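# Sort lettered boxes onto desks with matching plates

## Task

Every box carries a letter on its upper face. Move each box onto the office desk whose nameplate, mounted on the desk's front edge, displays the same letter; any box whose letter matches no plate stays where it is. The robot must not tip over or finish leaning, or the task fails. A box counts as placed only if it stays there without the robot holding it at the end.

## Robot and tools

Robot: a Hello Robot Stretch 4, single arm. It has an omni-wheel base, a lift on a mast, a telescoping arm that reaches forward, a three-joint wrist (yaw, pitch, roll) and a two-finger gripper. It stands about 1.6 m tall and its base rim lies within 0.23 m of the base origin. Loose objects may occasionally get nudged by something outside the robot.

Frames: the base frame sits on the floor below the base centre, x forward, y left, z up. hand_pose is reported in the base frame and is the point between the fingers, 0.015 m behind the tips. With all wrist joints at 0 its axes match the base axes. The printed value may be slightly off. The odometry frame is the base frame as it was at the start of the scene. base_odometry comes from wheel turns only, so slip counts as travel. Its heading runs from -3.142 to 3.142, positive to the left.

execute_actions(actions, cameras): actions is a list holding exactly one action, or an empty list, which just returns the state and images. An action may contain "base", "joints" or both, plus optional "pace" and "contact_limits". Alternatively it may contain "end_of_arm" alone.
- base takes exactly one relative move from where the base last reported itself:
  - translate_m: straight drive, forward positive, -2 to 2 m.
  - strafe_m: sideways, left positive, -2 to 2 m.
  - rotate_rad: turn in place, counter-clockwise positive, -3.2 to 3.2 rad.
- joints: a dict of absolute targets by name.
  - lift_m: 0 to 1.2.
  - arm_m: extension, 0 to 0.55.
  - wrist_yaw_rad: -1.134 to 4.276; 0 points forward, positive turns left, 3.14 is folded back, and above 3.4 the arm may interfere.
  - wrist_pitch_rad: -1.117 to 4.259; 0 is level, 1.57 points down.
  - wrist_roll_rad: -1.117 to 4.259; at 0 the fingers are level with each other, and positive turns clockwise as seen from behind.
  - gripper_m: finger gap, 0 to 0.08 m.
  - Done tolerances: lift and arm ±0.004; yaw and roll ±0.02; pitch ±0.05; gripper ±0.002.
  - A joint target outside its range is clipped and reported. Any other bad value or unknown key rejects the whole call.
- pace: "slow", "default", "fast" or "max". Base speeds are 0.1/0.3/0.4/0.6 m/s and 1/2/3/4 rad/s. When lift_m is above 0.2 these are capped lower, down to 0.3 m/s and 1 rad/s at a lift of 1.2.
- contact_limits: {"arm_m": 0 to 0.75} sets how hard the arm may push. The default is 0.5.
- end_of_arm: "enable_torque" re-enables wrist or gripper motors that have shut off.
- Motions in one action start together. A joint or base left out of an action may still push toward its previous target.
- No action runs longer than 15 s.
- If a result reports a stop, the later calls in that same reply are skipped.
- cameras: a list drawn from head_camera, head_left_camera, head_right_camera, wrist_camera and all. Omitted or null means all; [] means none.

wait(seconds 0 to 10): sends no command and returns the state and images.
zoom_image(camera, region [x0,y0,x1,y1] in pixels, at most 504x504): gives a closer view of that camera's latest image.
read_manual(section): returns licence texts only.
finished_scene(scene): ends the given scene (1 or 2) and cannot be undone. The result says whether the task succeeded and gives the next scene's task. The robot keeps holding its last command until then.

Cameras:
- head_camera: 420x560, looks ahead and down. Turn the base to look elsewhere.
- head_left_camera and head_right_camera: fisheyes that look more steeply down and show the base and arm.
- wrist_camera: 616x392, looks along the fingers, with the fingertips near the bottom of the image.

Readings:
- lidar_m: 12 distances from the base origin, one per 30° sector. Sector 1 is straight ahead and they go counter-clockwise: 4 left, 7 behind, 10 right. "-" means nothing seen, or something closer than 0.25 m. It sees from about 0.15 m up, so table tops count. It can miss glass, thin legs and much of what is behind.
- wrist_depth_mm: a 7x7 grid of median depths, 100 to 2000 mm. It includes the robot's own body.
- turned_by_wheels vs turned_by_imu: a gap above about 0.1 rad means a collision or slip, and the heading error is about their difference.
- base_tilt: degrees, forward and right positive, with a fixed bias of about 1.5°.
- motor_effort: percent of maximum, with the peak in brackets. For the wheels, positive means turning right.

Status words:
- done: reached the target.
- off_target: stopped short and may still be pushing.
- contact_stop_<key>: blocked; the part goes slack, a slack lift may sink and a slack base may roll.
- limit_stop_at_tilt: leaning over 6°; lift, arm and wheels go slack.
- limit_stop_at_own_body: self-collision guard; lift and arm may go slack.
- time_out.
- torque_fault: a wrist or gripper motor went limp; send enable_torque.
- on_its_own: reports effects you did not command. Its "held at" is the held target, not the current position.

Gripping: close to a gap smaller than the object. After a grip, off_target usually means something is held; done usually means nothing is. Watch the gripper effort. If it stays more than about 50 away from 0, the motor faults and the object may drop.

Cautions:
- To unfold at the start, send lift_m 0.4 with wrist_yaw_rad 0.
- Do not turn or drive carrying over 1 kg with arm_m above 0.2, especially at fast paces, or the robot may tip.
- Avoid hard or steady pushes with a high gripper.
- A level gripper faults above about 2.7 kg.
- Tilting the gripper up (pitch below -0.2) while rolled (roll below -0.4 or above 4) risks self-collision stops.
- Set boxes down gently and release them fully.

Each tool is called after "Emit:" by a JSON object that holds its "fn" and its "kwargs".

## Session

Emit:
{"fn": "execute_actions", "kwargs": {"actions": []}}

Scene clock: 0.00 s.
base_odometry: x=+0.000 y=+0.000 heading=+0.000 (m, m, rad; odometry frame)
turned_by_wheels: +0.000 (rad since the last result)
turned_by_imu: +0.000 (rad since the last result)
base_tilt: forward=+0.4 right=+0.3 (deg)
lidar_m: 0.84 0.84 0.96 1.60 1.62 1.04 0.87 0.87 1.01 1.29 1.28 1.00
base_status: not commanded
joint_positions: lift_m=+0.130 arm_m=-0.002 wrist_yaw_rad=+3.127 wrist_pitch_rad=+0.019 wrist_roll_rad=-0.007 gripper_m=+0.040
joint_status: not commanded
motor_effort: lift_m=+19 arm_m=-1 wrist_yaw_rad=+0 wrist_pitch_rad=-6 wrist_roll_rad=+0 gripper_m=+0 wheel_0=+0 wheel_1=+0 wheel_2=+0 (%)
hand_pose: x=-0.0423 y=+0.0905 z=+0.3044 quat_wxyz=(+0.007, -0.010, -0.003, +1.000) (m; base frame)
wrist_depth_mm: - 132 144 1008 1098 1182 1281 / - 114 137 1025 1098 1229 1281 / - 123 160 1025 1098 1205 1308 / 139 139 991 1060 1118 1205 1308 / 231 931 1008 1060 1138 1205 1336 / 229 904 134 1025 149 1118 991 / - - - 809 - - -
pictures: head_camera, head_left_camera, head_right_camera, wrist_camera
Images, in order (width x height): head_camera 420x560, head_left_camera 420x672, head_right_camera 420x672, wrist_camera 616x392.

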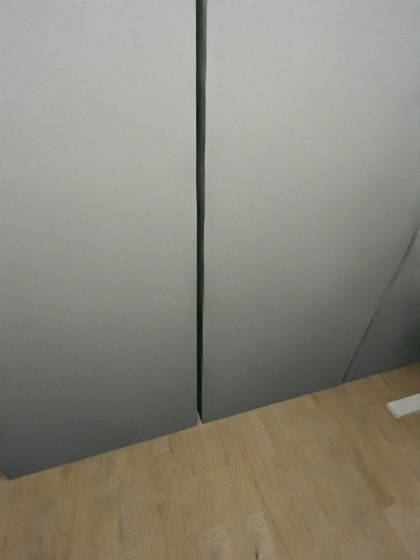

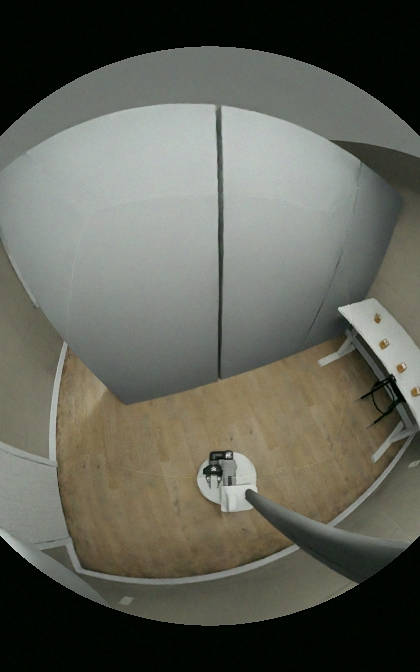

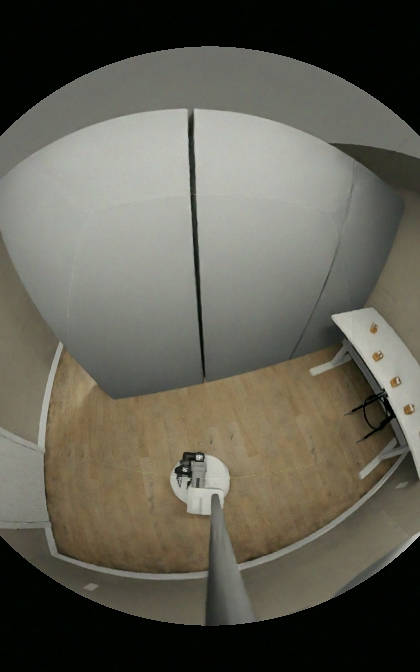

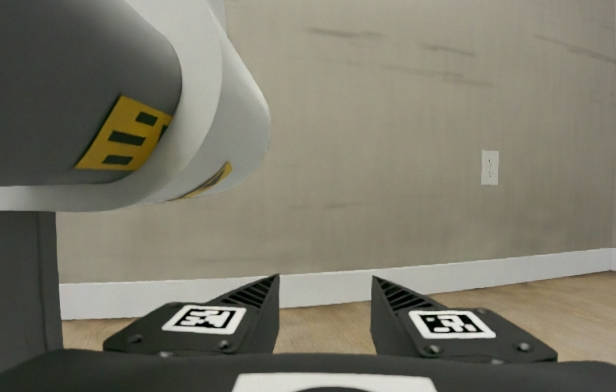

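Emit:
{"fn": "execute_actions", "kwargs": {"actions": [{"base":{"rotate_rad":-1.2},"joints":{"lift_m":0.4,"wrist_yaw_rad":0}}], "cameras": ["head_camera"]}}

Scene clock: 6.43 s.
base_odometry: x=+0.000 y=+0.000 heading=-1.200 (m, m, rad; odometry frame)
turned_by_wheels: -1.200 (rad since the last result)
turned_by_imu: -1.174 (rad since the last result)
base_tilt: forward=+0.4 right=+0.3 (deg)
lidar_m: 1.29 1.15 0.85 0.82 0.92 1.66 1.62 1.16 0.87 0.85 0.91 1.32
base_status: done
joint_positions: lift_m=+0.400 arm_m=-0.002 wrist_yaw_rad=+0.000 wrist_pitch_rad=+0.019 wrist_roll_rad=-0.007 gripper_m=+0.040
joint_status: all done
motor_effort: lift_m=+24(29) arm_m=-1(1) wrist_yaw_rad=-2(8) wrist_pitch_rad=-3(7) wrist_roll_rad=-1(0) gripper_m=-2(2) wheel_0=+1(5) wheel_1=+1(4) wheel_2=+0(3) (%)
hand_pose: x=+0.3817 y=-0.0873 z=+0.5737 quat_wxyz=(+1.000, -0.004, +0.010, +0.000) (m; base frame)
wrist_depth_mm: 1098 1537 1863 1863 1808 1756 1397 / 1098 1537 1921 1863 1808 1708 1397 / 1118 1464 1430 1397 1336 1756 1336 / 1138 1576 1921 1863 1863 1808 1397 / 1138 1576 1921 1921 1863 1808 1366 / 1098 1464 135 1618 149 1756 1366 / - - - 1366 - - -
pictures: head_camera
Images, in order (width x height): head_camera 420x560.

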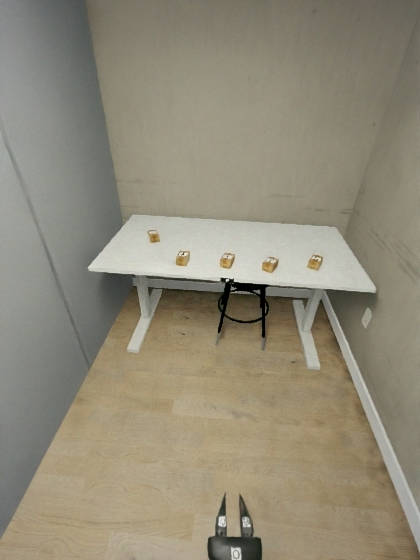

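One desk here; boxes already on it. Check letters.

Emit:
{"fn": "execute_actions", "kwargs": {"actions": [{"base":{"translate_m":0.6}}], "cameras": ["head_camera","wrist_camera"]}}

Emit:
{"fn": "zoom_image", "kwargs": {"camera": "head_camera", "region": [0, 200, 420, 480]}}

Scene clock: 11.67 s.
base_odometry: x=+0.218 y=-0.559 heading=-1.200 (m, m, rad; odometry frame)
turned_by_wheels: +0.000 (rad since the last result)
turned_by_imu: -0.004 (rad since the last result)
base_tilt: forward=+0.4 right=+0.3 (deg)
lidar_m: 0.68 0.77 0.81 0.78 0.85 1.24 2.22 1.19 0.95 0.90 0.92 0.71
base_status: done
joint_positions: lift_m=+0.400 arm_m=-0.002 wrist_yaw_rad=+0.000 wrist_pitch_rad=+0.019 wrist_roll_rad=-0.007 gripper_m=+0.040
joint_status: not commanded
motor_effort: lift_m=+23(24) arm_m=-1(1) wrist_yaw_rad=-3(2) wrist_pitch_rad=-6(7) wrist_roll_rad=-1(0) gripper_m=-1(1) wheel_0=+1(7) wheel_1=+0(5) wheel_2=+0(8) (%)
hand_pose: x=+0.3817 y=-0.0874 z=+0.5737 quat_wxyz=(+1.000, -0.004, +0.010, +0.000) (m; base frame)
wrist_depth_mm: 1042 1308 1281 1229 1229 1182 1182 / 1060 1308 1281 1255 1205 1182 1182 / 699 715 723 723 683 647 603 / 1025 1336 1308 1281 1229 1205 1205 / 1025 1336 1308 1255 1255 1205 1205 / 1060 1366 135 1281 149 1229 1205 / - - - 1281 - - -
pictures: head_camera, wrist_camera
Images, in order (width x height): head_camera 420x560, wrist_camera 616x392.

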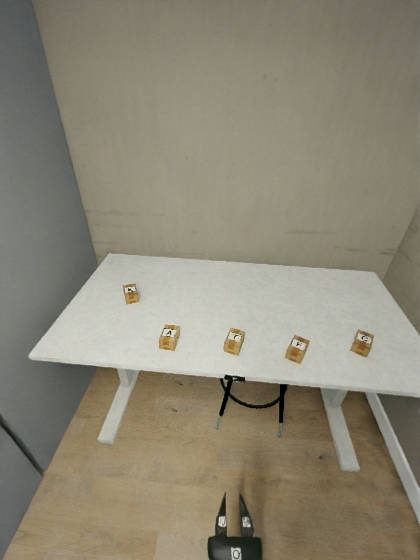

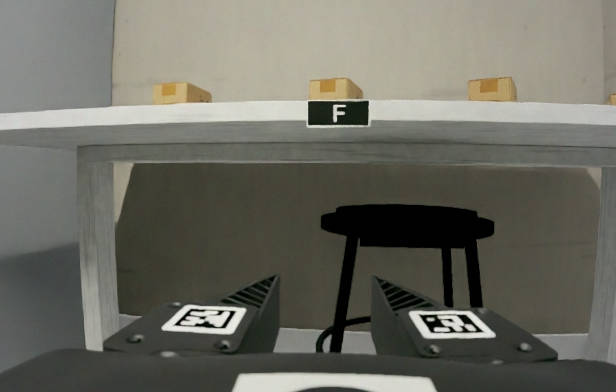

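Region (0, 200, 420, 480) of head_camera's 420x560 image, scaled by 1.200, with more detail than that image has.

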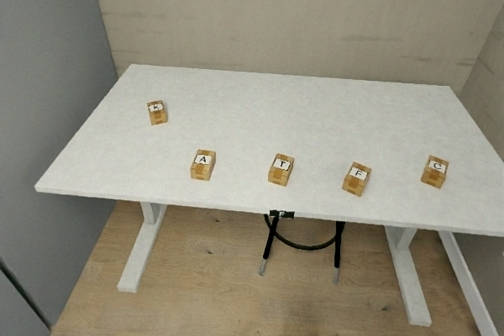

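Box F is already on desk F. I'll look behind me for more desks.

Emit:
{"fn": "execute_actions", "kwargs": {"actions": [{"base":{"rotate_rad":3.0}}], "cameras": ["head_camera","head_left_camera"]}}

Scene clock: 15.93 s.
base_odometry: x=+0.218 y=-0.559 heading=+1.800 (m, m, rad; odometry frame)
turned_by_wheels: +3.000 (rad since the last result)
turned_by_imu: +2.929 (rad since the last result)
base_tilt: forward=+0.4 right=+0.3 (deg)
lidar_m: 2.18 1.42 0.98 0.92 0.93 0.74 0.69 0.73 0.82 0.79 0.81 1.07
base_status: done
joint_positions: lift_m=+0.400 arm_m=-0.002 wrist_yaw_rad=+0.000 wrist_pitch_rad=+0.019 wrist_roll_rad=-0.007 gripper_m=+0.040
joint_status: not commanded
motor_effort: lift_m=+23(23) arm_m=-1(1) wrist_yaw_rad=-2(2) wrist_pitch_rad=-6(6) wrist_roll_rad=+0(1) gripper_m=+0(1) wheel_0=+0(6) wheel_1=+0(5) wheel_2=+0(6) (%)
hand_pose: x=+0.3817 y=-0.0874 z=+0.5738 quat_wxyz=(+1.000, -0.004, +0.010, +0.000) (m; base frame)
wrist_depth_mm: 1537 1921 1921 1921 - - 946 / 1499 1983 - 1983 - - 946 / 1537 1921 1983 - - - 946 / 1537 1983 1983 - - - 960 / 1537 - - - - - 960 / 1464 1756 135 1808 149 1863 946 / - - - 1366 - - -
pictures: head_camera, head_left_camera
Images, in order (width x height): head_camera 420x560, head_left_camera 420x672.

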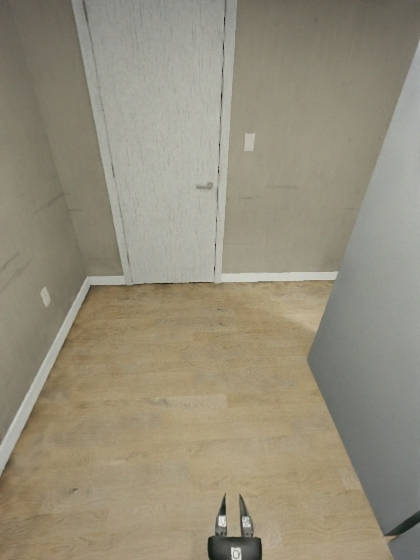

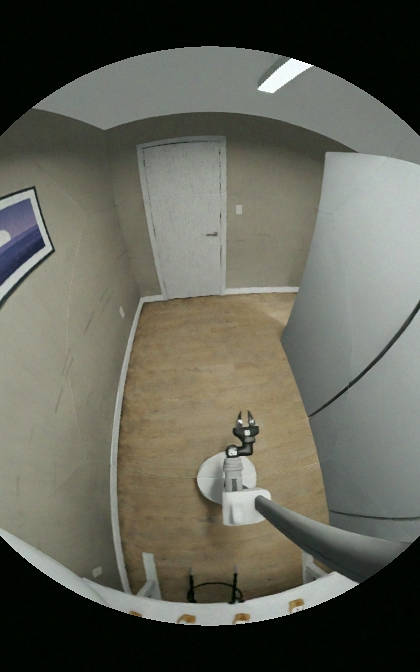

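A passage runs around the partition.

Emit:
{"fn": "execute_actions", "kwargs": {"actions": [{"base":{"translate_m":1.6},"pace":"fast"}], "cameras": ["head_left_camera"]}}

Scene clock: 25.07 s.
base_odometry: x=-0.147 y=+0.999 heading=+1.800 (m, m, rad; odometry frame)
turned_by_wheels: +0.000 (rad since the last result)
turned_by_imu: -0.008 (rad since the last result)
base_tilt: forward=+0.4 right=+0.3 (deg)
lidar_m: 0.57 0.64 0.86 1.03 1.06 1.39 2.49 1.05 0.76 0.89 1.00 0.70
base_status: done
joint_positions: lift_m=+0.400 arm_m=-0.002 wrist_yaw_rad=+0.000 wrist_pitch_rad=+0.019 wrist_roll_rad=-0.007 gripper_m=+0.040
joint_status: not commanded
motor_effort: lift_m=+22(22) arm_m=-1(1) wrist_yaw_rad=-2(2) wrist_pitch_rad=-7(5) wrist_roll_rad=+0(0) gripper_m=-2(0) wheel_0=+0(7) wheel_1=-1(4) wheel_2=+1(10) (%)
hand_pose: x=+0.3817 y=-0.0874 z=+0.5738 quat_wxyz=(+1.000, -0.004, +0.010, +0.000) (m; base frame)
wrist_depth_mm: 392 394 397 392 424 433 436 / 392 397 402 397 427 433 439 / 397 399 404 399 433 442 442 / 402 404 410 402 436 445 449 / 404 407 413 407 445 449 452 / 407 410 134 407 149 449 452 / - - - 413 - - -
pictures: head_left_camera
Images, in order (width x height): head_left_camera 420x672.

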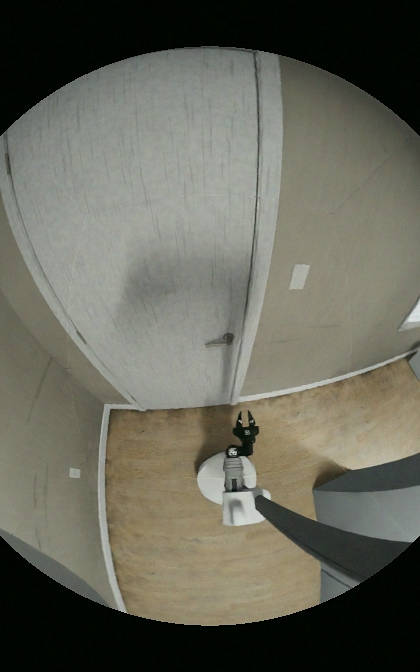

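Emit:
{"fn": "execute_actions", "kwargs": {"actions": [{"base":{"rotate_rad":-1.6}}], "cameras": ["head_camera","head_left_camera"]}}

Scene clock: 29.23 s.
base_odometry: x=-0.147 y=+0.999 heading=+0.200 (m, m, rad; odometry frame)
turned_by_wheels: -1.600 (rad since the last result)
turned_by_imu: -1.565 (rad since the last result)
base_tilt: forward=+0.4 right=+0.3 (deg)
lidar_m: 0.88 1.06 0.70 0.57 0.64 0.82 1.03 1.06 1.33 2.29 1.09 0.73
base_status: done
joint_positions: lift_m=+0.400 arm_m=-0.002 wrist_yaw_rad=+0.000 wrist_pitch_rad=+0.019 wrist_roll_rad=-0.007 gripper_m=+0.040
joint_status: not commanded
motor_effort: lift_m=+22(22) arm_m=-1(1) wrist_yaw_rad=-1(2) wrist_pitch_rad=-7(4) wrist_roll_rad=-1(0) gripper_m=+0(1) wheel_0=-1(5) wheel_1=-1(6) wheel_2=+0(7) (%)
hand_pose: x=+0.3817 y=-0.0874 z=+0.5738 quat_wxyz=(+1.000, -0.004, +0.010, +0.000) (m; base frame)
wrist_depth_mm: 1182 1863 - - 627 462 469 / 1182 1863 - - 640 469 477 / 1205 1921 - - 634 469 480 / 1205 1921 - - 640 477 488 / 1205 1921 - - 634 480 484 / 1205 1576 135 1756 149 484 496 / - - - 1397 - - -
pictures: head_camera, head_left_camera
Images, in order (width x height): head_camera 420x560, head_left_camera 420x672.

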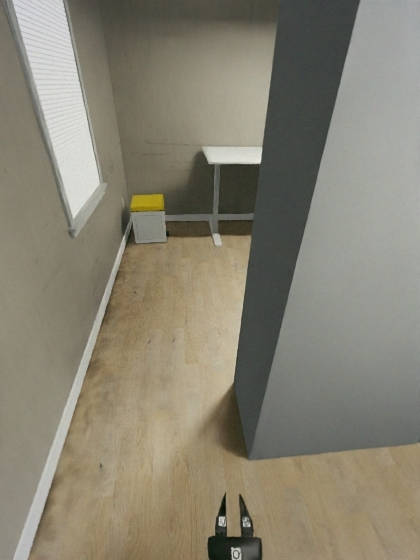

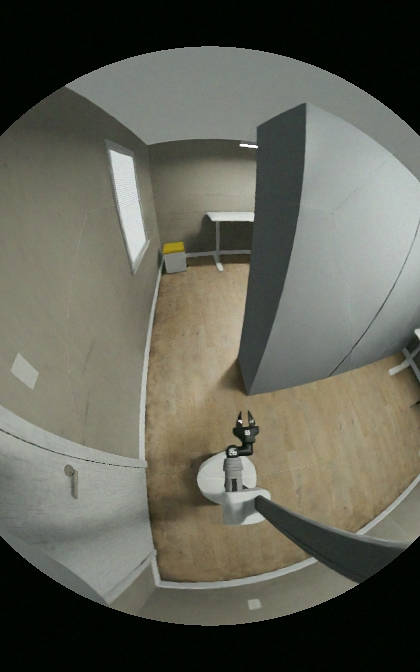

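Emit:
{"fn": "execute_actions", "kwargs": {"actions": [{"base":{"strafe_m":0.22}}], "cameras": []}}

Emit:
{"fn": "execute_actions", "kwargs": {"actions": [{"base":{"translate_m":1.6}}], "cameras": ["head_camera","head_left_camera"]}}

Scene clock: 33.97 s.
base_odometry: x=-0.190 y=+1.214 heading=+0.200 (m, m, rad; odometry frame)
turned_by_wheels: +0.000 (rad since the last result)
turned_by_imu: -0.001 (rad since the last result)
base_tilt: forward=+0.4 right=+0.3 (deg)
lidar_m: 2.56 0.70 0.45 0.36 0.35 0.54 1.06 1.08 1.38 2.51 1.05 0.83
base_status: done
joint_positions: lift_m=+0.400 arm_m=-0.002 wrist_yaw_rad=+0.000 wrist_pitch_rad=+0.019 wrist_roll_rad=-0.007 gripper_m=+0.040
joint_status: not commanded
motor_effort: lift_m=+22(22) arm_m=-1(1) wrist_yaw_rad=-2(1) wrist_pitch_rad=-5(6) wrist_roll_rad=-1(1) gripper_m=-1(3) wheel_0=+2(7) wheel_1=+0(6) wheel_2=+0(0) (%)
hand_pose: x=+0.3817 y=-0.0874 z=+0.5738 quat_wxyz=(+1.000, -0.004, +0.010, +0.000) (m; base frame)
wrist_depth_mm: 842 1281 - - - 741 549 / 854 1308 - - - 750 544 / 854 1336 - - - 750 539 / 866 1366 - - - 759 549 / 878 1336 - - - 741 544 / 866 1205 135 1708 149 707 539 / - - - 1397 - - -
pictures: none
No camera images: the call's "cameras" was empty. Leave "cameras" out to get every camera's image.

Scene clock: 40.77 s.
base_odometry: x=+1.378 y=+1.533 heading=+0.200 (m, m, rad; odometry frame)
turned_by_wheels: +0.000 (rad since the last result)
turned_by_imu: -0.008 (rad since the last result)
base_tilt: forward=+0.4 right=+0.3 (deg)
lidar_m: 1.34 0.93 0.61 0.57 0.61 0.78 1.71 0.58 0.59 1.30 2.14 1.38
base_status: done
joint_positions: lift_m=+0.400 arm_m=-0.002 wrist_yaw_rad=+0.000 wrist_pitch_rad=+0.019 wrist_roll_rad=-0.007 gripper_m=+0.040
joint_status: not commanded
motor_effort: lift_m=+22(22) arm_m=-1(1) wrist_yaw_rad=-1(1) wrist_pitch_rad=-6(7) wrist_roll_rad=+0(0) gripper_m=-1(1) wheel_0=-1(5) wheel_1=-2(4) wheel_2=+0(10) (%)
hand_pose: x=+0.3817 y=-0.0874 z=+0.5738 quat_wxyz=(+1.000, -0.004, +0.010, +0.000) (m; base frame)
wrist_depth_mm: 1098 1708 1756 1756 1808 1921 1921 / 1118 1756 1756 1863 1366 1336 1430 / 1160 1808 1863 1863 1863 1921 - / 1118 1661 1863 1863 1921 1921 - / 1118 1182 1808 1921 1863 1983 - / 1118 1160 135 1756 150 1921 1708 / - - - 1366 - - -
pictures: head_camera, head_left_camera
Images, in order (width x height): head_camera 420x560, head_left_camera 420x672.

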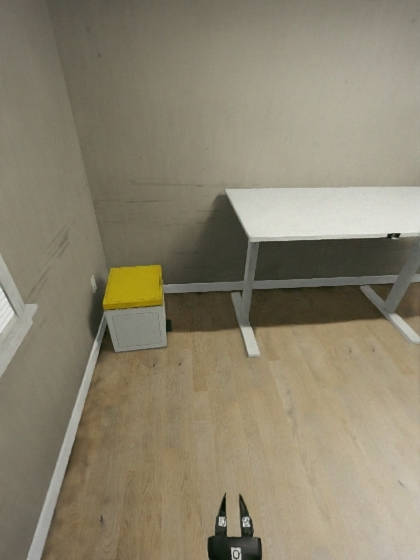

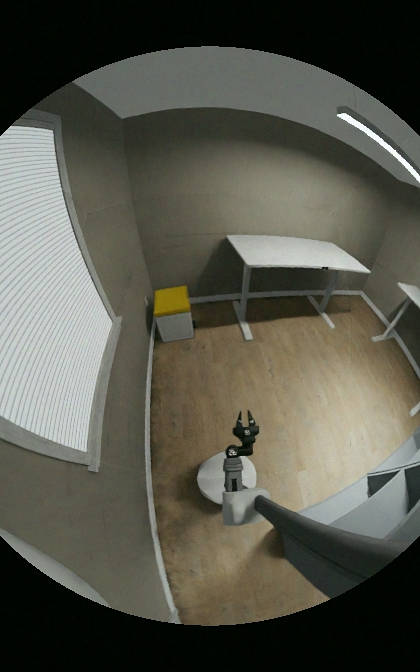

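Emit:
{"fn": "execute_actions", "kwargs": {"actions": [{"base":{"rotate_rad":-0.8}}], "cameras": ["head_camera","head_left_camera"]}}

Emit:
{"fn": "zoom_image", "kwargs": {"camera": "head_camera", "region": [0, 100, 420, 380]}}

Scene clock: 45.17 s.
base_odometry: x=+1.378 y=+1.533 heading=-0.600 (m, m, rad; odometry frame)
turned_by_wheels: -0.800 (rad since the last result)
turned_by_imu: -0.783 (rad since the last result)
base_tilt: forward=+0.5 right=+0.3 (deg)
lidar_m: 1.64 1.32 1.44 0.73 0.56 0.60 0.67 1.04 0.93 0.59 0.79 2.35
base_status: done
joint_positions: lift_m=+0.400 arm_m=-0.002 wrist_yaw_rad=+0.000 wrist_pitch_rad=+0.019 wrist_roll_rad=-0.007 gripper_m=+0.040
joint_status: not commanded
motor_effort: lift_m=+23(22) arm_m=-1(1) wrist_yaw_rad=-1(1) wrist_pitch_rad=-6(7) wrist_roll_rad=-1(0) gripper_m=+0(1) wheel_0=+0(6) wheel_1=+0(7) wheel_2=+0(4) (%)
hand_pose: x=+0.3817 y=-0.0874 z=+0.5738 quat_wxyz=(+1.000, -0.004, +0.010, +0.000) (m; base frame)
wrist_depth_mm: 1708 1921 - - - - - / 1182 1430 - - - - - / 1661 1921 - - - - - / 1708 - - - - - - / 1708 - - - - - - / 1618 1756 134 1756 149 1863 1661 / - - - 1397 - - -
pictures: head_camera, head_left_camera
Images, in order (width x height): head_camera 420x560, head_left_camera 420x672.

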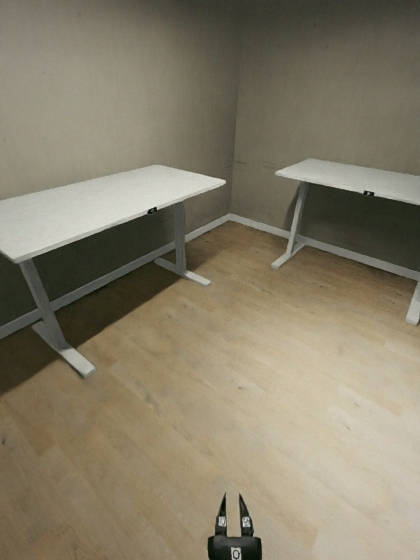

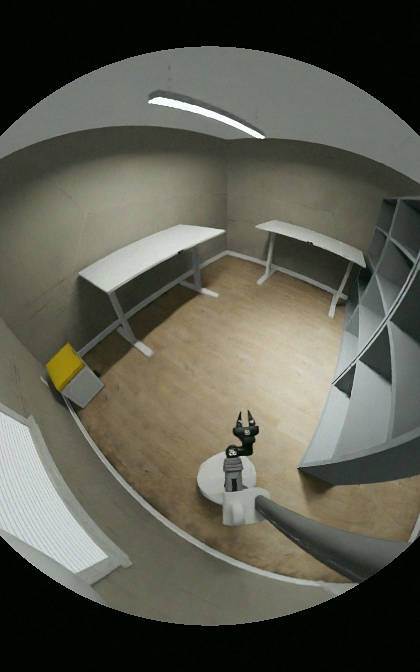

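Region (0, 100, 420, 380) of head_camera's 420x560 image, scaled by 1.200, with more detail than that image has.

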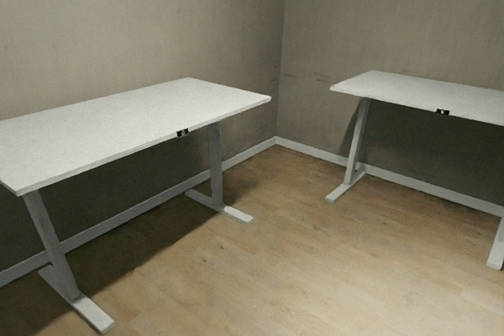

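Emit:
{"fn": "zoom_image", "kwargs": {"camera": "head_camera", "region": [130, 180, 390, 230]}}

Region (130, 180, 390, 230) of head_camera's 420x560 image, scaled by 1.938, with more detail than that image has; it fills the top 97 rows of this view, and the rest is white.

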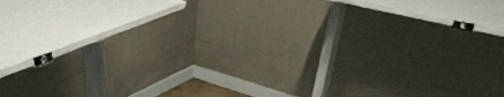

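Emit:
{"fn": "execute_actions", "kwargs": {"actions": [{"base":{"translate_m":0.8}}], "cameras": ["head_camera","wrist_camera"]}}

Emit:
{"fn": "zoom_image", "kwargs": {"camera": "head_camera", "region": [0, 150, 420, 350]}}

Scene clock: 52.13 s.
base_odometry: x=+2.038 y=+1.082 heading=-0.600 (m, m, rad; odometry frame)
turned_by_wheels: +0.000 (rad since the last result)
turned_by_imu: -0.005 (rad since the last result)
base_tilt: forward=+0.4 right=+0.3 (deg)
lidar_m: 1.02 0.80 0.79 1.21 1.22 1.17 1.34 0.95 0.94 1.06 1.61 1.75
base_status: done
joint_positions: lift_m=+0.400 arm_m=-0.002 wrist_yaw_rad=+0.000 wrist_pitch_rad=+0.019 wrist_roll_rad=-0.007 gripper_m=+0.040
joint_status: not commanded
motor_effort: lift_m=+22(22) arm_m=-1(1) wrist_yaw_rad=-1(2) wrist_pitch_rad=-7(7) wrist_roll_rad=+0(0) gripper_m=-2(1) wheel_0=+0(4) wheel_1=+0(3) wheel_2=+1(8) (%)
hand_pose: x=+0.3817 y=-0.0874 z=+0.5738 quat_wxyz=(+1.000, -0.004, +0.010, +0.000) (m; base frame)
wrist_depth_mm: 768 778 1756 - - - 1808 / 1118 1060 1205 - - - 1808 / 1281 1499 1708 - - - 1863 / 1308 1499 1756 - - - 1921 / 1308 1537 1708 - - - 1921 / 1308 1464 135 1756 150 1808 1708 / - - - 1430 - - -
pictures: head_camera, wrist_camera
Images, in order (width x height): head_camera 420x560, wrist_camera 616x392.

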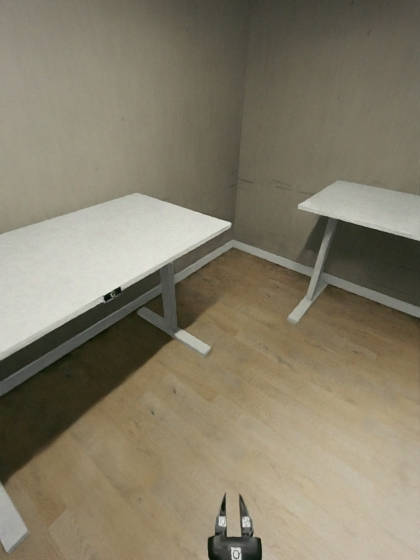

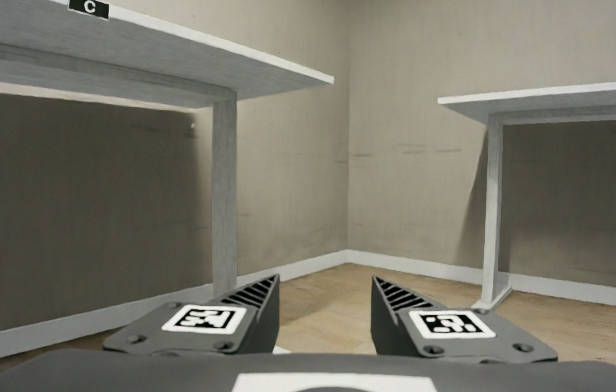

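Region (0, 150, 420, 350) of head_camera's 420x560 image, scaled by 1.200, with more detail than that image has; it fills the top 240 rows of this view, and the rest is white.

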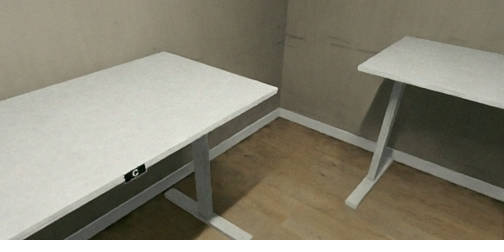

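The left desk is C. Now the other one.

Emit:
{"fn": "execute_actions", "kwargs": {"actions": [{"base":{"rotate_rad":-0.7},"joints":{"lift_m":0.55}}], "cameras": ["wrist_camera","head_left_camera"]}}

Scene clock: 55.67 s.
base_odometry: x=+2.038 y=+1.082 heading=-1.300 (m, m, rad; odometry frame)
turned_by_wheels: -0.700 (rad since the last result)
turned_by_imu: -0.685 (rad since the last result)
base_tilt: forward=+0.4 right=+0.3 (deg)
lidar_m: 1.73 1.19 0.80 0.78 0.82 1.27 1.18 1.24 1.70 0.94 0.99 1.33
base_status: done
joint_positions: lift_m=+0.550 arm_m=-0.002 wrist_yaw_rad=+0.000 wrist_pitch_rad=+0.019 wrist_roll_rad=-0.007 gripper_m=+0.040
joint_status: all done
motor_effort: lift_m=+24(22) arm_m=-1(1) wrist_yaw_rad=-1(1) wrist_pitch_rad=-5(7) wrist_roll_rad=+0(0) gripper_m=-1(0) wheel_0=+1(6) wheel_1=+0(5) wheel_2=+0(5) (%)
hand_pose: x=+0.3817 y=-0.0874 z=+0.7237 quat_wxyz=(+1.000, -0.004, +0.010, +0.000) (m; base frame)
wrist_depth_mm: - - - - - - 1308 / - - - - - - 1308 / - - - - - - 1281 / - - - - - - 1308 / - - - - - - 1308 / - - 135 - 150 - 1336 / - - - 1756 - - -
pictures: head_left_camera, wrist_camera
Images, in order (width x height): head_left_camera 420x672, wrist_camera 616x392.

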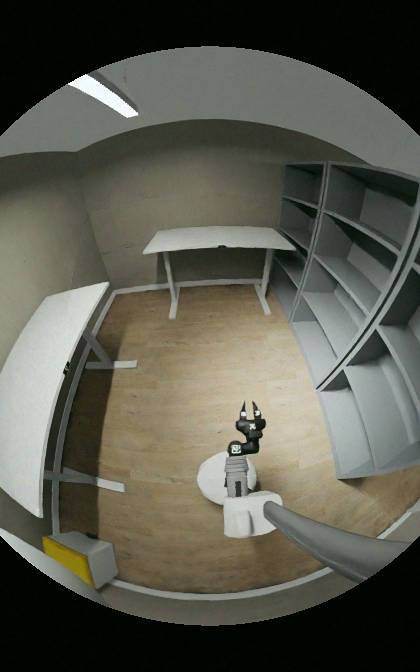

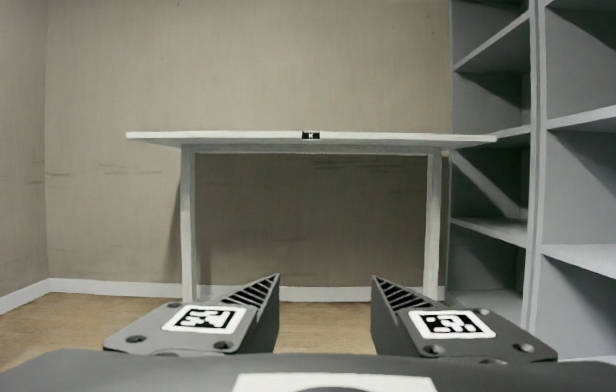

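Emit:
{"fn": "zoom_image", "kwargs": {"camera": "wrist_camera", "region": [270, 115, 350, 155]}}

Region (270, 115, 350, 155) of wrist_camera's 616x392 image, scaled by 6.300.

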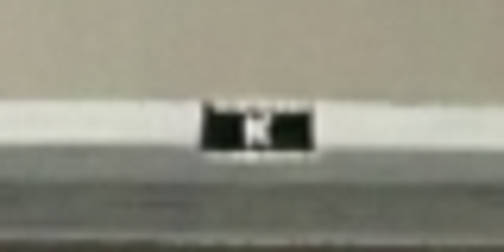

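Emit:
{"fn": "execute_actions", "kwargs": {"actions": [{"base":{"rotate_rad":0.7}}], "cameras": []}}

Emit:
{"fn": "execute_actions", "kwargs": {"actions": [{"base":{"translate_m":-0.8},"pace":"fast"}], "cameras": []}}

Emit:
{"fn": "execute_actions", "kwargs": {"actions": [{"base":{"rotate_rad":0.8}}], "cameras": []}}

Emit:
{"fn": "execute_actions", "kwargs": {"actions": [{"base":{"translate_m":-1.6},"pace":"fast"}], "cameras": []}}

Emit:
{"fn": "execute_actions", "kwargs": {"actions": [{"base":{"strafe_m":-0.22}}], "cameras": []}}

Emit:
{"fn": "execute_actions", "kwargs": {"actions": [{"base":{"rotate_rad":-1.4}}], "cameras": []}}

Emit:
{"fn": "execute_actions", "kwargs": {"actions": [{"base":{"translate_m":1.5},"pace":"fast","joints":{"lift_m":0.75}}], "cameras": ["head_camera","wrist_camera"]}}

Scene clock: 68.13 s.
base_odometry: x=+2.038 y=+1.082 heading=-0.600 (m, m, rad; odometry frame)
turned_by_wheels: +0.700 (rad since the last result)
turned_by_imu: +0.681 (rad since the last result)
base_tilt: forward=+0.3 right=+0.3 (deg)
lidar_m: 1.02 0.79 0.79 1.21 1.21 1.17 1.32 0.95 0.95 1.03 1.59 1.73
base_status: done
joint_positions: lift_m=+0.550 arm_m=-0.002 wrist_yaw_rad=+0.000 wrist_pitch_rad=+0.019 wrist_roll_rad=-0.007 gripper_m=+0.040
joint_status: not commanded
motor_effort: lift_m=+24(24) arm_m=-1(1) wrist_yaw_rad=-2(2) wrist_pitch_rad=-6(5) wrist_roll_rad=+0(0) gripper_m=+0(2) wheel_0=-1(5) wheel_1=+1(6) wheel_2=+0(8) (%)
hand_pose: x=+0.3818 y=-0.0874 z=+0.7237 quat_wxyz=(+1.000, -0.004, +0.010, +0.000) (m; base frame)
wrist_depth_mm: 1281 1464 1808 - - - 1863 / 750 1366 1808 - - - 1921 / 1229 1366 1255 - - - 1756 / 1308 1499 1756 - - - 1863 / 1308 1499 1756 - - - 1863 / 1281 1464 135 - 149 - 1863 / - - - 1756 - - -
pictures: none
No camera images: the call's "cameras" was empty. Leave "cameras" out to get every camera's image.

Scene clock: 71.50 s.
base_odometry: x=+1.378 y=+1.533 heading=-0.599 (m, m, rad; odometry frame)
turned_by_wheels: +0.000 (rad since the last result)
turned_by_imu: +0.001 (rad since the last result)
base_tilt: forward=+0.4 right=+0.3 (deg)
lidar_m: 1.65 1.32 1.45 0.72 0.56 0.58 0.65 0.98 0.92 0.59 0.78 2.34
base_status: done
joint_positions: lift_m=+0.550 arm_m=-0.002 wrist_yaw_rad=+0.000 wrist_pitch_rad=+0.019 wrist_roll_rad=-0.007 gripper_m=+0.040
joint_status: not commanded
motor_effort: lift_m=+23(24) arm_m=-1(1) wrist_yaw_rad=-2(2) wrist_pitch_rad=-7(7) wrist_roll_rad=+0(0) gripper_m=-1(0) wheel_0=+2(5) wheel_1=+1(8) wheel_2=+1(10) (%)
hand_pose: x=+0.3817 y=-0.0874 z=+0.7237 quat_wxyz=(+1.000, -0.004, +0.010, +0.000) (m; base frame)
wrist_depth_mm: 1661 1983 - - - - - / 1708 1921 - - - - - / 1281 1863 - - - - - / 1708 - - - - - - / 1708 - - - - - - / 1708 1921 134 - 149 - - / - - - 1756 - - -
pictures: none
No camera images: the call's "cameras" was empty. Leave "cameras" out to get every camera's image.

Scene clock: 73.03 s.
base_odometry: x=+1.378 y=+1.533 heading=+0.201 (m, m, rad; odometry frame)
turned_by_wheels: +0.800 (rad since the last result)
turned_by_imu: +0.781 (rad since the last result)
base_tilt: forward=+0.4 right=+0.3 (deg)
lidar_m: 1.32 0.91 0.59 0.56 0.61 0.76 1.71 0.59 0.61 1.33 2.13 1.39
base_status: done
joint_positions: lift_m=+0.550 arm_m=-0.002 wrist_yaw_rad=+0.000 wrist_pitch_rad=+0.019 wrist_roll_rad=-0.007 gripper_m=+0.040
joint_status: not commanded
motor_effort: lift_m=+23(24) arm_m=-1(1) wrist_yaw_rad=-2(3) wrist_pitch_rad=-5(4) wrist_roll_rad=+0(0) gripper_m=+1(1) wheel_0=+0(6) wheel_1=+0(5) wheel_2=+0(9) (%)
hand_pose: x=+0.3818 y=-0.0874 z=+0.7237 quat_wxyz=(+1.000, -0.004, +0.010, +0.000) (m; base frame)
wrist_depth_mm: 1118 1756 1756 1808 1808 1921 1921 / 1118 1756 1863 1863 1863 1921 1921 / 1138 1756 1863 1863 1430 1537 1430 / 1118 1756 1808 1863 1921 1921 1983 / 1118 1537 1756 1921 1921 1983 - / 1118 1182 134 1921 150 1921 - / - - - 1756 - - -
pictures: none
No camera images: the call's "cameras" was empty. Leave "cameras" out to get every camera's image.

Scene clock: 78.40 s.
base_odometry: x=-0.190 y=+1.214 heading=+0.201 (m, m, rad; odometry frame)
turned_by_wheels: +0.000 (rad since the last result)
turned_by_imu: +0.002 (rad since the last result)
base_tilt: forward=+0.4 right=+0.3 (deg)
lidar_m: 2.57 0.70 0.44 0.34 0.37 0.55 1.06 1.10 1.40 2.51 1.04 0.83
base_status: done
joint_positions: lift_m=+0.550 arm_m=-0.002 wrist_yaw_rad=+0.000 wrist_pitch_rad=+0.019 wrist_roll_rad=-0.007 gripper_m=+0.040
joint_status: not commanded
motor_effort: lift_m=+23(23) arm_m=-1(1) wrist_yaw_rad=-2(1) wrist_pitch_rad=-8(8) wrist_roll_rad=+0(0) gripper_m=+0(0) wheel_0=+1(6) wheel_1=+1(8) wheel_2=+0(11) (%)
hand_pose: x=+0.3818 y=-0.0874 z=+0.7237 quat_wxyz=(+1.000, -0.004, +0.010, +0.000) (m; base frame)
wrist_depth_mm: 842 1281 - - - 732 554 / 842 1308 - - - 750 539 / 866 1366 - - - 750 544 / 866 1366 - - - 750 549 / 866 1366 - - - 741 544 / 842 1229 135 - 149 699 535 / - - - 1708 - - -
pictures: none
No camera images: the call's "cameras" was empty. Leave "cameras" out to get every camera's image.

Scene clock: 80.43 s.
base_odometry: x=-0.146 y=+0.999 heading=+0.201 (m, m, rad; odometry frame)
turned_by_wheels: +0.000 (rad since the last result)
turned_by_imu: -0.002 (rad since the last result)
base_tilt: forward=+0.4 right=+0.3 (deg)
lidar_m: 0.87 1.06 0.67 0.57 0.64 0.83 1.03 1.06 1.34 2.29 1.11 0.74
base_status: done
joint_positions: lift_m=+0.550 arm_m=-0.002 wrist_yaw_rad=+0.000 wrist_pitch_rad=+0.019 wrist_roll_rad=-0.007 gripper_m=+0.040
joint_status: not commanded
motor_effort: lift_m=+23(24) arm_m=-1(1) wrist_yaw_rad=-1(1) wrist_pitch_rad=-7(7) wrist_roll_rad=+0(0) gripper_m=+2(0) wheel_0=-2(7) wheel_1=+0(8) wheel_2=+0(0) (%)
hand_pose: x=+0.3818 y=-0.0874 z=+0.7237 quat_wxyz=(+1.000, -0.004, +0.010, +0.000) (m; base frame)
wrist_depth_mm: 1160 1808 - - 627 466 469 / 1182 1863 - - 627 473 477 / 1205 1863 - - 634 469 480 / 1205 1921 - - 640 477 484 / 1205 1921 - - 634 480 488 / 1205 1708 135 - 149 484 496 / - - - 1756 - - -
pictures: none
No camera images: the call's "cameras" was empty. Leave "cameras" out to get every camera's image.

Scene clock: 82.40 s.
base_odometry: x=-0.146 y=+0.999 heading=-1.199 (m, m, rad; odometry frame)
turned_by_wheels: -1.400 (rad since the last result)
turned_by_imu: -1.368 (rad since the last result)
base_tilt: forward=+0.4 right=+0.3 (deg)
lidar_m: 2.09 0.90 0.74 1.93 0.87 0.62 0.58 0.66 1.01 1.03 1.13 1.59
base_status: done
joint_positions: lift_m=+0.550 arm_m=-0.002 wrist_yaw_rad=+0.000 wrist_pitch_rad=+0.019 wrist_roll_rad=-0.007 gripper_m=+0.040
joint_status: not commanded
motor_effort: lift_m=+23(23) arm_m=-1(1) wrist_yaw_rad=-1(1) wrist_pitch_rad=-7(6) wrist_roll_rad=+0(0) gripper_m=+0(1) wheel_0=+1(4) wheel_1=+0(6) wheel_2=+0(9) (%)
hand_pose: x=+0.3818 y=-0.0874 z=+0.7237 quat_wxyz=(+1.000, -0.004, +0.010, +0.000) (m; base frame)
wrist_depth_mm: 904 1229 - - - - 1618 / 917 1229 - - - - 1661 / 931 1336 - - - - 1618 / 931 1308 - - - - 1618 / 931 1281 - - - - 1661 / 931 1229 135 - 149 - 1618 / - - - 1756 - - -
pictures: none
No camera images: the call's "cameras" was empty. Leave "cameras" out to get every camera's image.

Scene clock: 87.50 s.
base_odometry: x=+0.398 y=-0.399 heading=-1.199 (m, m, rad; odometry frame)
turned_by_wheels: +0.000 (rad since the last result)
turned_by_imu: -0.007 (rad since the last result)
base_tilt: forward=+0.5 right=+0.4 (deg)
lidar_m: 0.79 0.75 0.58 0.56 0.61 0.91 2.12 1.55 1.18 1.14 1.05 0.80
base_status: done
joint_positions: lift_m=+0.750 arm_m=-0.002 wrist_yaw_rad=+0.000 wrist_pitch_rad=+0.019 wrist_roll_rad=-0.007 gripper_m=+0.040
joint_status: all done
motor_effort: lift_m=+23(25) arm_m=-1(1) wrist_yaw_rad=-1(0) wrist_pitch_rad=-8(7) wrist_roll_rad=+0(0) gripper_m=+0(1) wheel_0=-1(7) wheel_1=-1(5) wheel_2=+0(12) (%)
hand_pose: x=+0.3818 y=-0.0874 z=+0.9237 quat_wxyz=(+1.000, -0.004, +0.010, +0.000) (m; base frame)
wrist_depth_mm: 778 1098 1366 1336 1366 1281 1255 / 788 1098 1397 1366 1336 1308 1281 / 798 1138 1430 1366 1308 1308 1281 / 809 1138 1397 1397 1336 1336 1308 / 809 1060 1255 1281 1281 1281 1281 / 723 723 135 676 149 723 647 / - - - 580 - - -
pictures: head_camera, wrist_camera
Images, in order (width x height): head_camera 420x560, wrist_camera 616x392.

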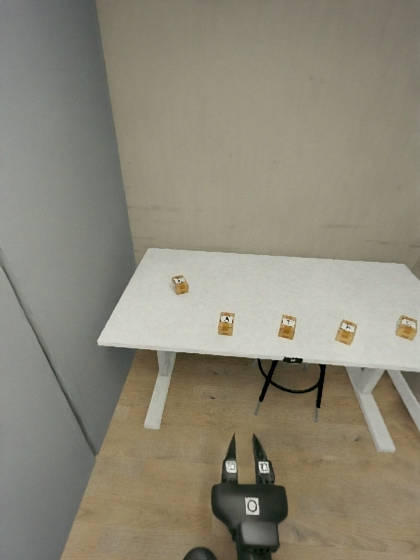

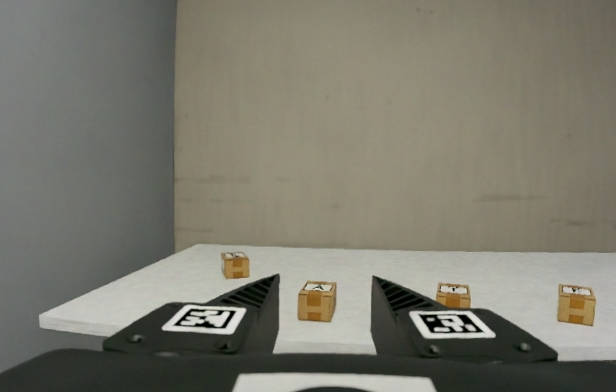

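Emit:
{"fn": "execute_actions", "kwargs": {"actions": [{"base":{"strafe_m":0.19},"joints":{"gripper_m":0.08}}], "cameras": []}}

Emit:
{"fn": "execute_actions", "kwargs": {"actions": [{"base":{"translate_m":0.4},"joints":{"lift_m":0.63}}], "cameras": ["wrist_camera"]}}

Scene clock: 93.17 s.
base_odometry: x=+0.575 y=-0.330 heading=-1.199 (m, m, rad; odometry frame)
turned_by_wheels: +0.000 (rad since the last result)
turned_by_imu: -0.001 (rad since the last result)
base_tilt: forward=+0.4 right=+0.3 (deg)
lidar_m: 0.81 0.50 0.38 0.37 0.40 0.60 2.12 1.80 1.36 1.32 1.10 0.85
base_status: done
joint_positions: lift_m=+0.750 arm_m=-0.002 wrist_yaw_rad=+0.000 wrist_pitch_rad=+0.019 wrist_roll_rad=-0.007 gripper_m=+0.080
joint_status: all done
motor_effort: lift_m=+23(23) arm_m=-1(1) wrist_yaw_rad=-1(1) wrist_pitch_rad=-7(6) wrist_roll_rad=+0(1) gripper_m=+1(0) wheel_0=+2(7) wheel_1=-2(7) wheel_2=+0(2) (%)
hand_pose: x=+0.3818 y=-0.0874 z=+0.9237 quat_wxyz=(+1.000, -0.004, +0.010, +0.000) (m; base frame)
wrist_depth_mm: 554 768 1336 1366 1336 1308 1281 / 559 778 1336 1336 1336 1281 1281 / 564 798 1366 1430 1366 1308 1308 / 574 798 1397 1366 1366 1336 1336 / 569 798 1160 1255 1281 1281 1281 / 569 668 145 732 661 133 691 / - - 140 597 580 - -
pictures: none
No camera images: the call's "cameras" was empty. Leave "cameras" out to get every camera's image.

Scene clock: 96.00 s.
base_odometry: x=+0.721 y=-0.703 heading=-1.199 (m, m, rad; odometry frame)
turned_by_wheels: +0.000 (rad since the last result)
turned_by_imu: -0.002 (rad since the last result)
base_tilt: forward=+0.4 right=+0.3 (deg)
lidar_m: 0.41 0.44 0.33 0.33 0.36 0.58 2.51 1.80 1.37 1.35 0.56 0.41
base_status: done
joint_positions: lift_m=+0.630 arm_m=-0.002 wrist_yaw_rad=+0.000 wrist_pitch_rad=+0.019 wrist_roll_rad=-0.007 gripper_m=+0.080
joint_status: all done
motor_effort: lift_m=+14(19) arm_m=-1(1) wrist_yaw_rad=-1(1) wrist_pitch_rad=-6(8) wrist_roll_rad=+0(0) gripper_m=+1(2) wheel_0=-1(5) wheel_1=+0(5) wheel_2=+2(10) (%)
hand_pose: x=+0.3818 y=-0.0874 z=+0.8045 quat_wxyz=(+1.000, -0.004, +0.010, +0.000) (m; base frame)
wrist_depth_mm: 521 723 976 976 946 931 917 / 530 741 991 991 960 931 917 / 530 750 991 991 960 931 931 / 539 750 1008 991 976 946 931 / 539 661 683 544 691 691 668 / 402 413 145 397 364 133 - / - - 140 312 291 - -
pictures: wrist_camera
Images, in order (width x height): wrist_camera 616x392.

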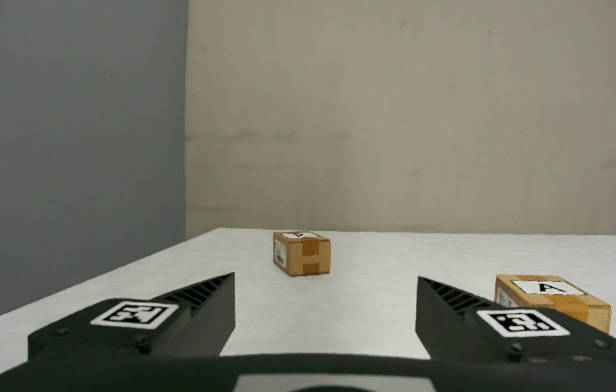

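Emit:
{"fn": "execute_actions", "kwargs": {"actions": [{"base":{"strafe_m":0.03},"joints":{"lift_m":0.645}}], "cameras": []}}

Emit:
{"fn": "execute_actions", "kwargs": {"actions": [{"joints":{"arm_m":0.3}}], "cameras": ["wrist_camera"]}}

Scene clock: 99.63 s.
base_odometry: x=+0.749 y=-0.692 heading=-1.199 (m, m, rad; odometry frame)
turned_by_wheels: +0.000 (rad since the last result)
turned_by_imu: -0.001 (rad since the last result)
base_tilt: forward=+0.4 right=+0.3 (deg)
lidar_m: 0.41 0.44 0.34 0.31 0.34 0.52 2.50 1.84 1.42 1.30 0.53 0.43
base_status: done
joint_positions: lift_m=+0.645 arm_m=-0.002 wrist_yaw_rad=+0.000 wrist_pitch_rad=+0.019 wrist_roll_rad=-0.007 gripper_m=+0.080
joint_status: all done
motor_effort: lift_m=+24(25) arm_m=-1(1) wrist_yaw_rad=-1(0) wrist_pitch_rad=-7(6) wrist_roll_rad=-1(0) gripper_m=+2(2) wheel_0=+0(8) wheel_1=-1(7) wheel_2=+1(0) (%)
hand_pose: x=+0.3818 y=-0.0874 z=+0.8187 quat_wxyz=(+1.000, -0.004, +0.010, +0.000) (m; base frame)
wrist_depth_mm: 488 676 991 976 960 931 904 / 492 683 1008 991 976 946 917 / 500 699 1008 991 960 946 917 / 504 699 1008 1008 976 946 946 / 500 654 750 597 759 759 750 / 477 452 145 436 399 132 - / - - 141 345 324 - -
pictures: none
No camera images: the call's "cameras" was empty. Leave "cameras" out to get every camera's image.

Scene clock: 101.67 s.
base_odometry: x=+0.749 y=-0.692 heading=-1.199 (m, m, rad; odometry frame)
turned_by_wheels: +0.000 (rad since the last result)
turned_by_imu: -0.001 (rad since the last result)
base_tilt: forward=+0.4 right=+0.3 (deg)
lidar_m: 0.41 0.44 0.31 0.30 0.32 0.52 2.52 1.84 1.43 1.29 0.56 0.41
base_status: not commanded
joint_positions: lift_m=+0.645 arm_m=+0.299 wrist_yaw_rad=+0.000 wrist_pitch_rad=+0.020 wrist_roll_rad=-0.007 gripper_m=+0.080
joint_status: all done
motor_effort: lift_m=+24(24) arm_m=+7(8) wrist_yaw_rad=-1(0) wrist_pitch_rad=-5(9) wrist_roll_rad=+0(0) gripper_m=+1(0) wheel_0=+0(0) wheel_1=-1(1) wheel_2=+1(1) (%)
hand_pose: x=+0.6824 y=-0.0874 z=+0.8187 quat_wxyz=(+1.000, -0.004, +0.010, +0.000) (m; base frame)
wrist_depth_mm: 462 640 699 676 661 640 640 / 469 647 699 683 668 654 647 / 469 661 707 691 683 661 647 / 477 668 707 699 676 661 654 / 473 668 715 699 683 668 654 / 473 452 145 290 397 132 455 / - - 141 229 229 - -
pictures: wrist_camera
Images, in order (width x height): wrist_camera 616x392.

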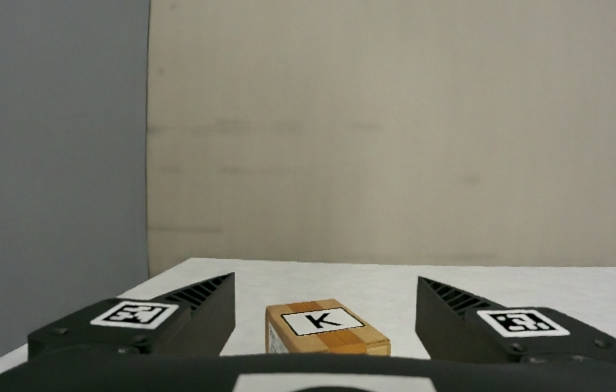

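Emit:
{"fn": "execute_actions", "kwargs": {"actions": [{"joints":{"arm_m":0.41}}], "cameras": []}}

Emit:
{"fn": "execute_actions", "kwargs": {"actions": [{"joints":{"gripper_m":0.03}}], "cameras": ["wrist_camera"]}}

Scene clock: 105.17 s.
base_odometry: x=+0.749 y=-0.692 heading=-1.199 (m, m, rad; odometry frame)
turned_by_wheels: +0.000 (rad since the last result)
turned_by_imu: -0.001 (rad since the last result)
base_tilt: forward=+0.4 right=+0.3 (deg)
lidar_m: 0.40 0.45 0.31 0.30 0.33 0.48 2.52 1.86 1.45 1.30 0.57 0.41
base_status: not commanded
joint_positions: lift_m=+0.645 arm_m=+0.409 wrist_yaw_rad=+0.000 wrist_pitch_rad=+0.020 wrist_roll_rad=-0.007 gripper_m=+0.080
joint_status: all done
motor_effort: lift_m=+24(24) arm_m=+7(6) wrist_yaw_rad=-1(0) wrist_pitch_rad=-5(7) wrist_roll_rad=+0(1) gripper_m=+1(1) wheel_0=+0(0) wheel_1=-1(1) wheel_2=+1(1) (%)
hand_pose: x=+0.7924 y=-0.0874 z=+0.8187 quat_wxyz=(+1.000, -0.004, +0.010, +0.000) (m; base frame)
wrist_depth_mm: 455 597 580 574 554 544 535 / 459 597 591 574 564 549 539 / 466 603 591 580 564 559 544 / 466 609 609 585 569 559 549 / 469 621 603 591 574 564 559 / 466 452 145 430 394 133 455 / - - 141 340 319 - -
pictures: none
No camera images: the call's "cameras" was empty. Leave "cameras" out to get every camera's image.

Scene clock: 106.30 s.
base_odometry: x=+0.749 y=-0.692 heading=-1.199 (m, m, rad; odometry frame)
turned_by_wheels: +0.000 (rad since the last result)
turned_by_imu: +0.000 (rad since the last result)
base_tilt: forward=+0.4 right=+0.3 (deg)
lidar_m: 0.40 0.43 0.30 0.30 0.33 0.52 2.53 1.86 1.42 1.28 0.55 0.40
base_status: not commanded
joint_positions: lift_m=+0.645 arm_m=+0.409 wrist_yaw_rad=+0.000 wrist_pitch_rad=+0.020 wrist_roll_rad=-0.007 gripper_m=+0.030
joint_status: all done
motor_effort: lift_m=+24(24) arm_m=+6(7) wrist_yaw_rad=-1(1) wrist_pitch_rad=-7(6) wrist_roll_rad=-1(0) gripper_m=-3(4) wheel_0=+0(0) wheel_1=-1(1) wheel_2=+1(1) (%)
hand_pose: x=+0.7924 y=-0.0874 z=+0.8187 quat_wxyz=(+1.000, -0.004, +0.010, +0.000) (m; base frame)
wrist_depth_mm: 455 591 585 574 564 549 535 / 462 603 591 574 564 549 535 / 466 603 597 580 569 559 544 / 469 603 603 585 564 559 549 / 466 615 609 591 580 564 554 / 466 430 146 394 138 459 415 / - - - - - - -
pictures: wrist_camera
Images, in order (width x height): wrist_camera 616x392.

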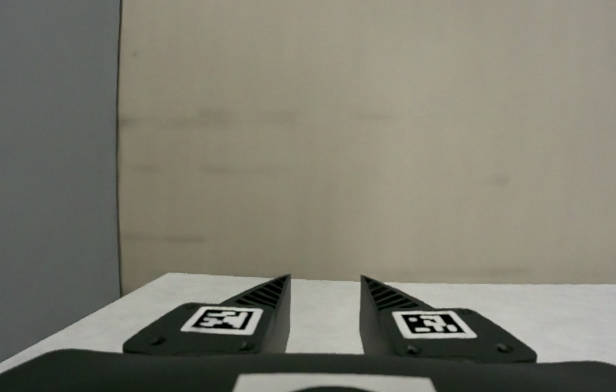

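The fingers closed above the box, so I'll grasp from above instead.

Emit:
{"fn": "execute_actions", "kwargs": {"actions": [{"joints":{"lift_m":0.9,"gripper_m":0.08,"wrist_pitch_rad":1.57,"arm_m":0.55}}], "cameras": ["wrist_camera","head_camera"]}}

Scene clock: 111.47 s.
base_odometry: x=+0.749 y=-0.692 heading=-1.199 (m, m, rad; odometry frame)
turned_by_wheels: +0.000 (rad since the last result)
turned_by_imu: -0.004 (rad since the last result)
base_tilt: forward=+0.5 right=+0.3 (deg)
lidar_m: 0.40 0.43 0.32 0.31 0.35 0.49 2.50 1.87 1.42 1.33 0.55 0.44
base_status: not commanded
joint_positions: lift_m=+0.900 arm_m=+0.547 wrist_yaw_rad=+0.000 wrist_pitch_rad=+1.570 wrist_roll_rad=-0.007 gripper_m=+0.080
joint_status: all done
joint sent to its limit — the command would take arm_m past its upper limit, so that joint was sent only as far as its limit.
motor_effort: lift_m=+24(26) arm_m=+7(10) wrist_yaw_rad=+0(15) wrist_pitch_rad=+4(90) wrist_roll_rad=-1(13) gripper_m=+1(12) wheel_0=-2(2) wheel_1=+0(1) wheel_2=+2(6) (%)
hand_pose: x=+0.7180 y=-0.0874 z=+0.8651 quat_wxyz=(+0.707, -0.002, +0.707, +0.002) (m; base frame)
wrist_depth_mm: 294 290 289 286 282 281 277 / 296 293 290 286 285 281 279 / 296 293 291 287 286 282 279 / 298 296 293 239 287 283 282 / 298 297 294 241 287 283 283 / 304 300 145 294 289 132 - / - - 141 293 290 - -
pictures: head_camera, wrist_camera
Images, in order (width x height): head_camera 420x560, wrist_camera 616x392.

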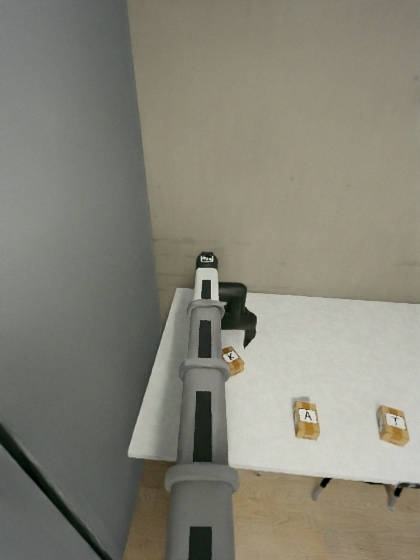

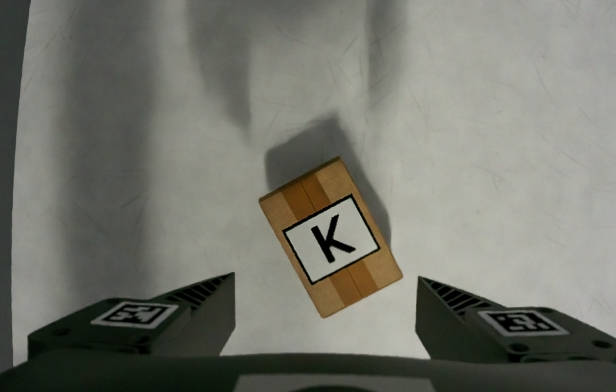

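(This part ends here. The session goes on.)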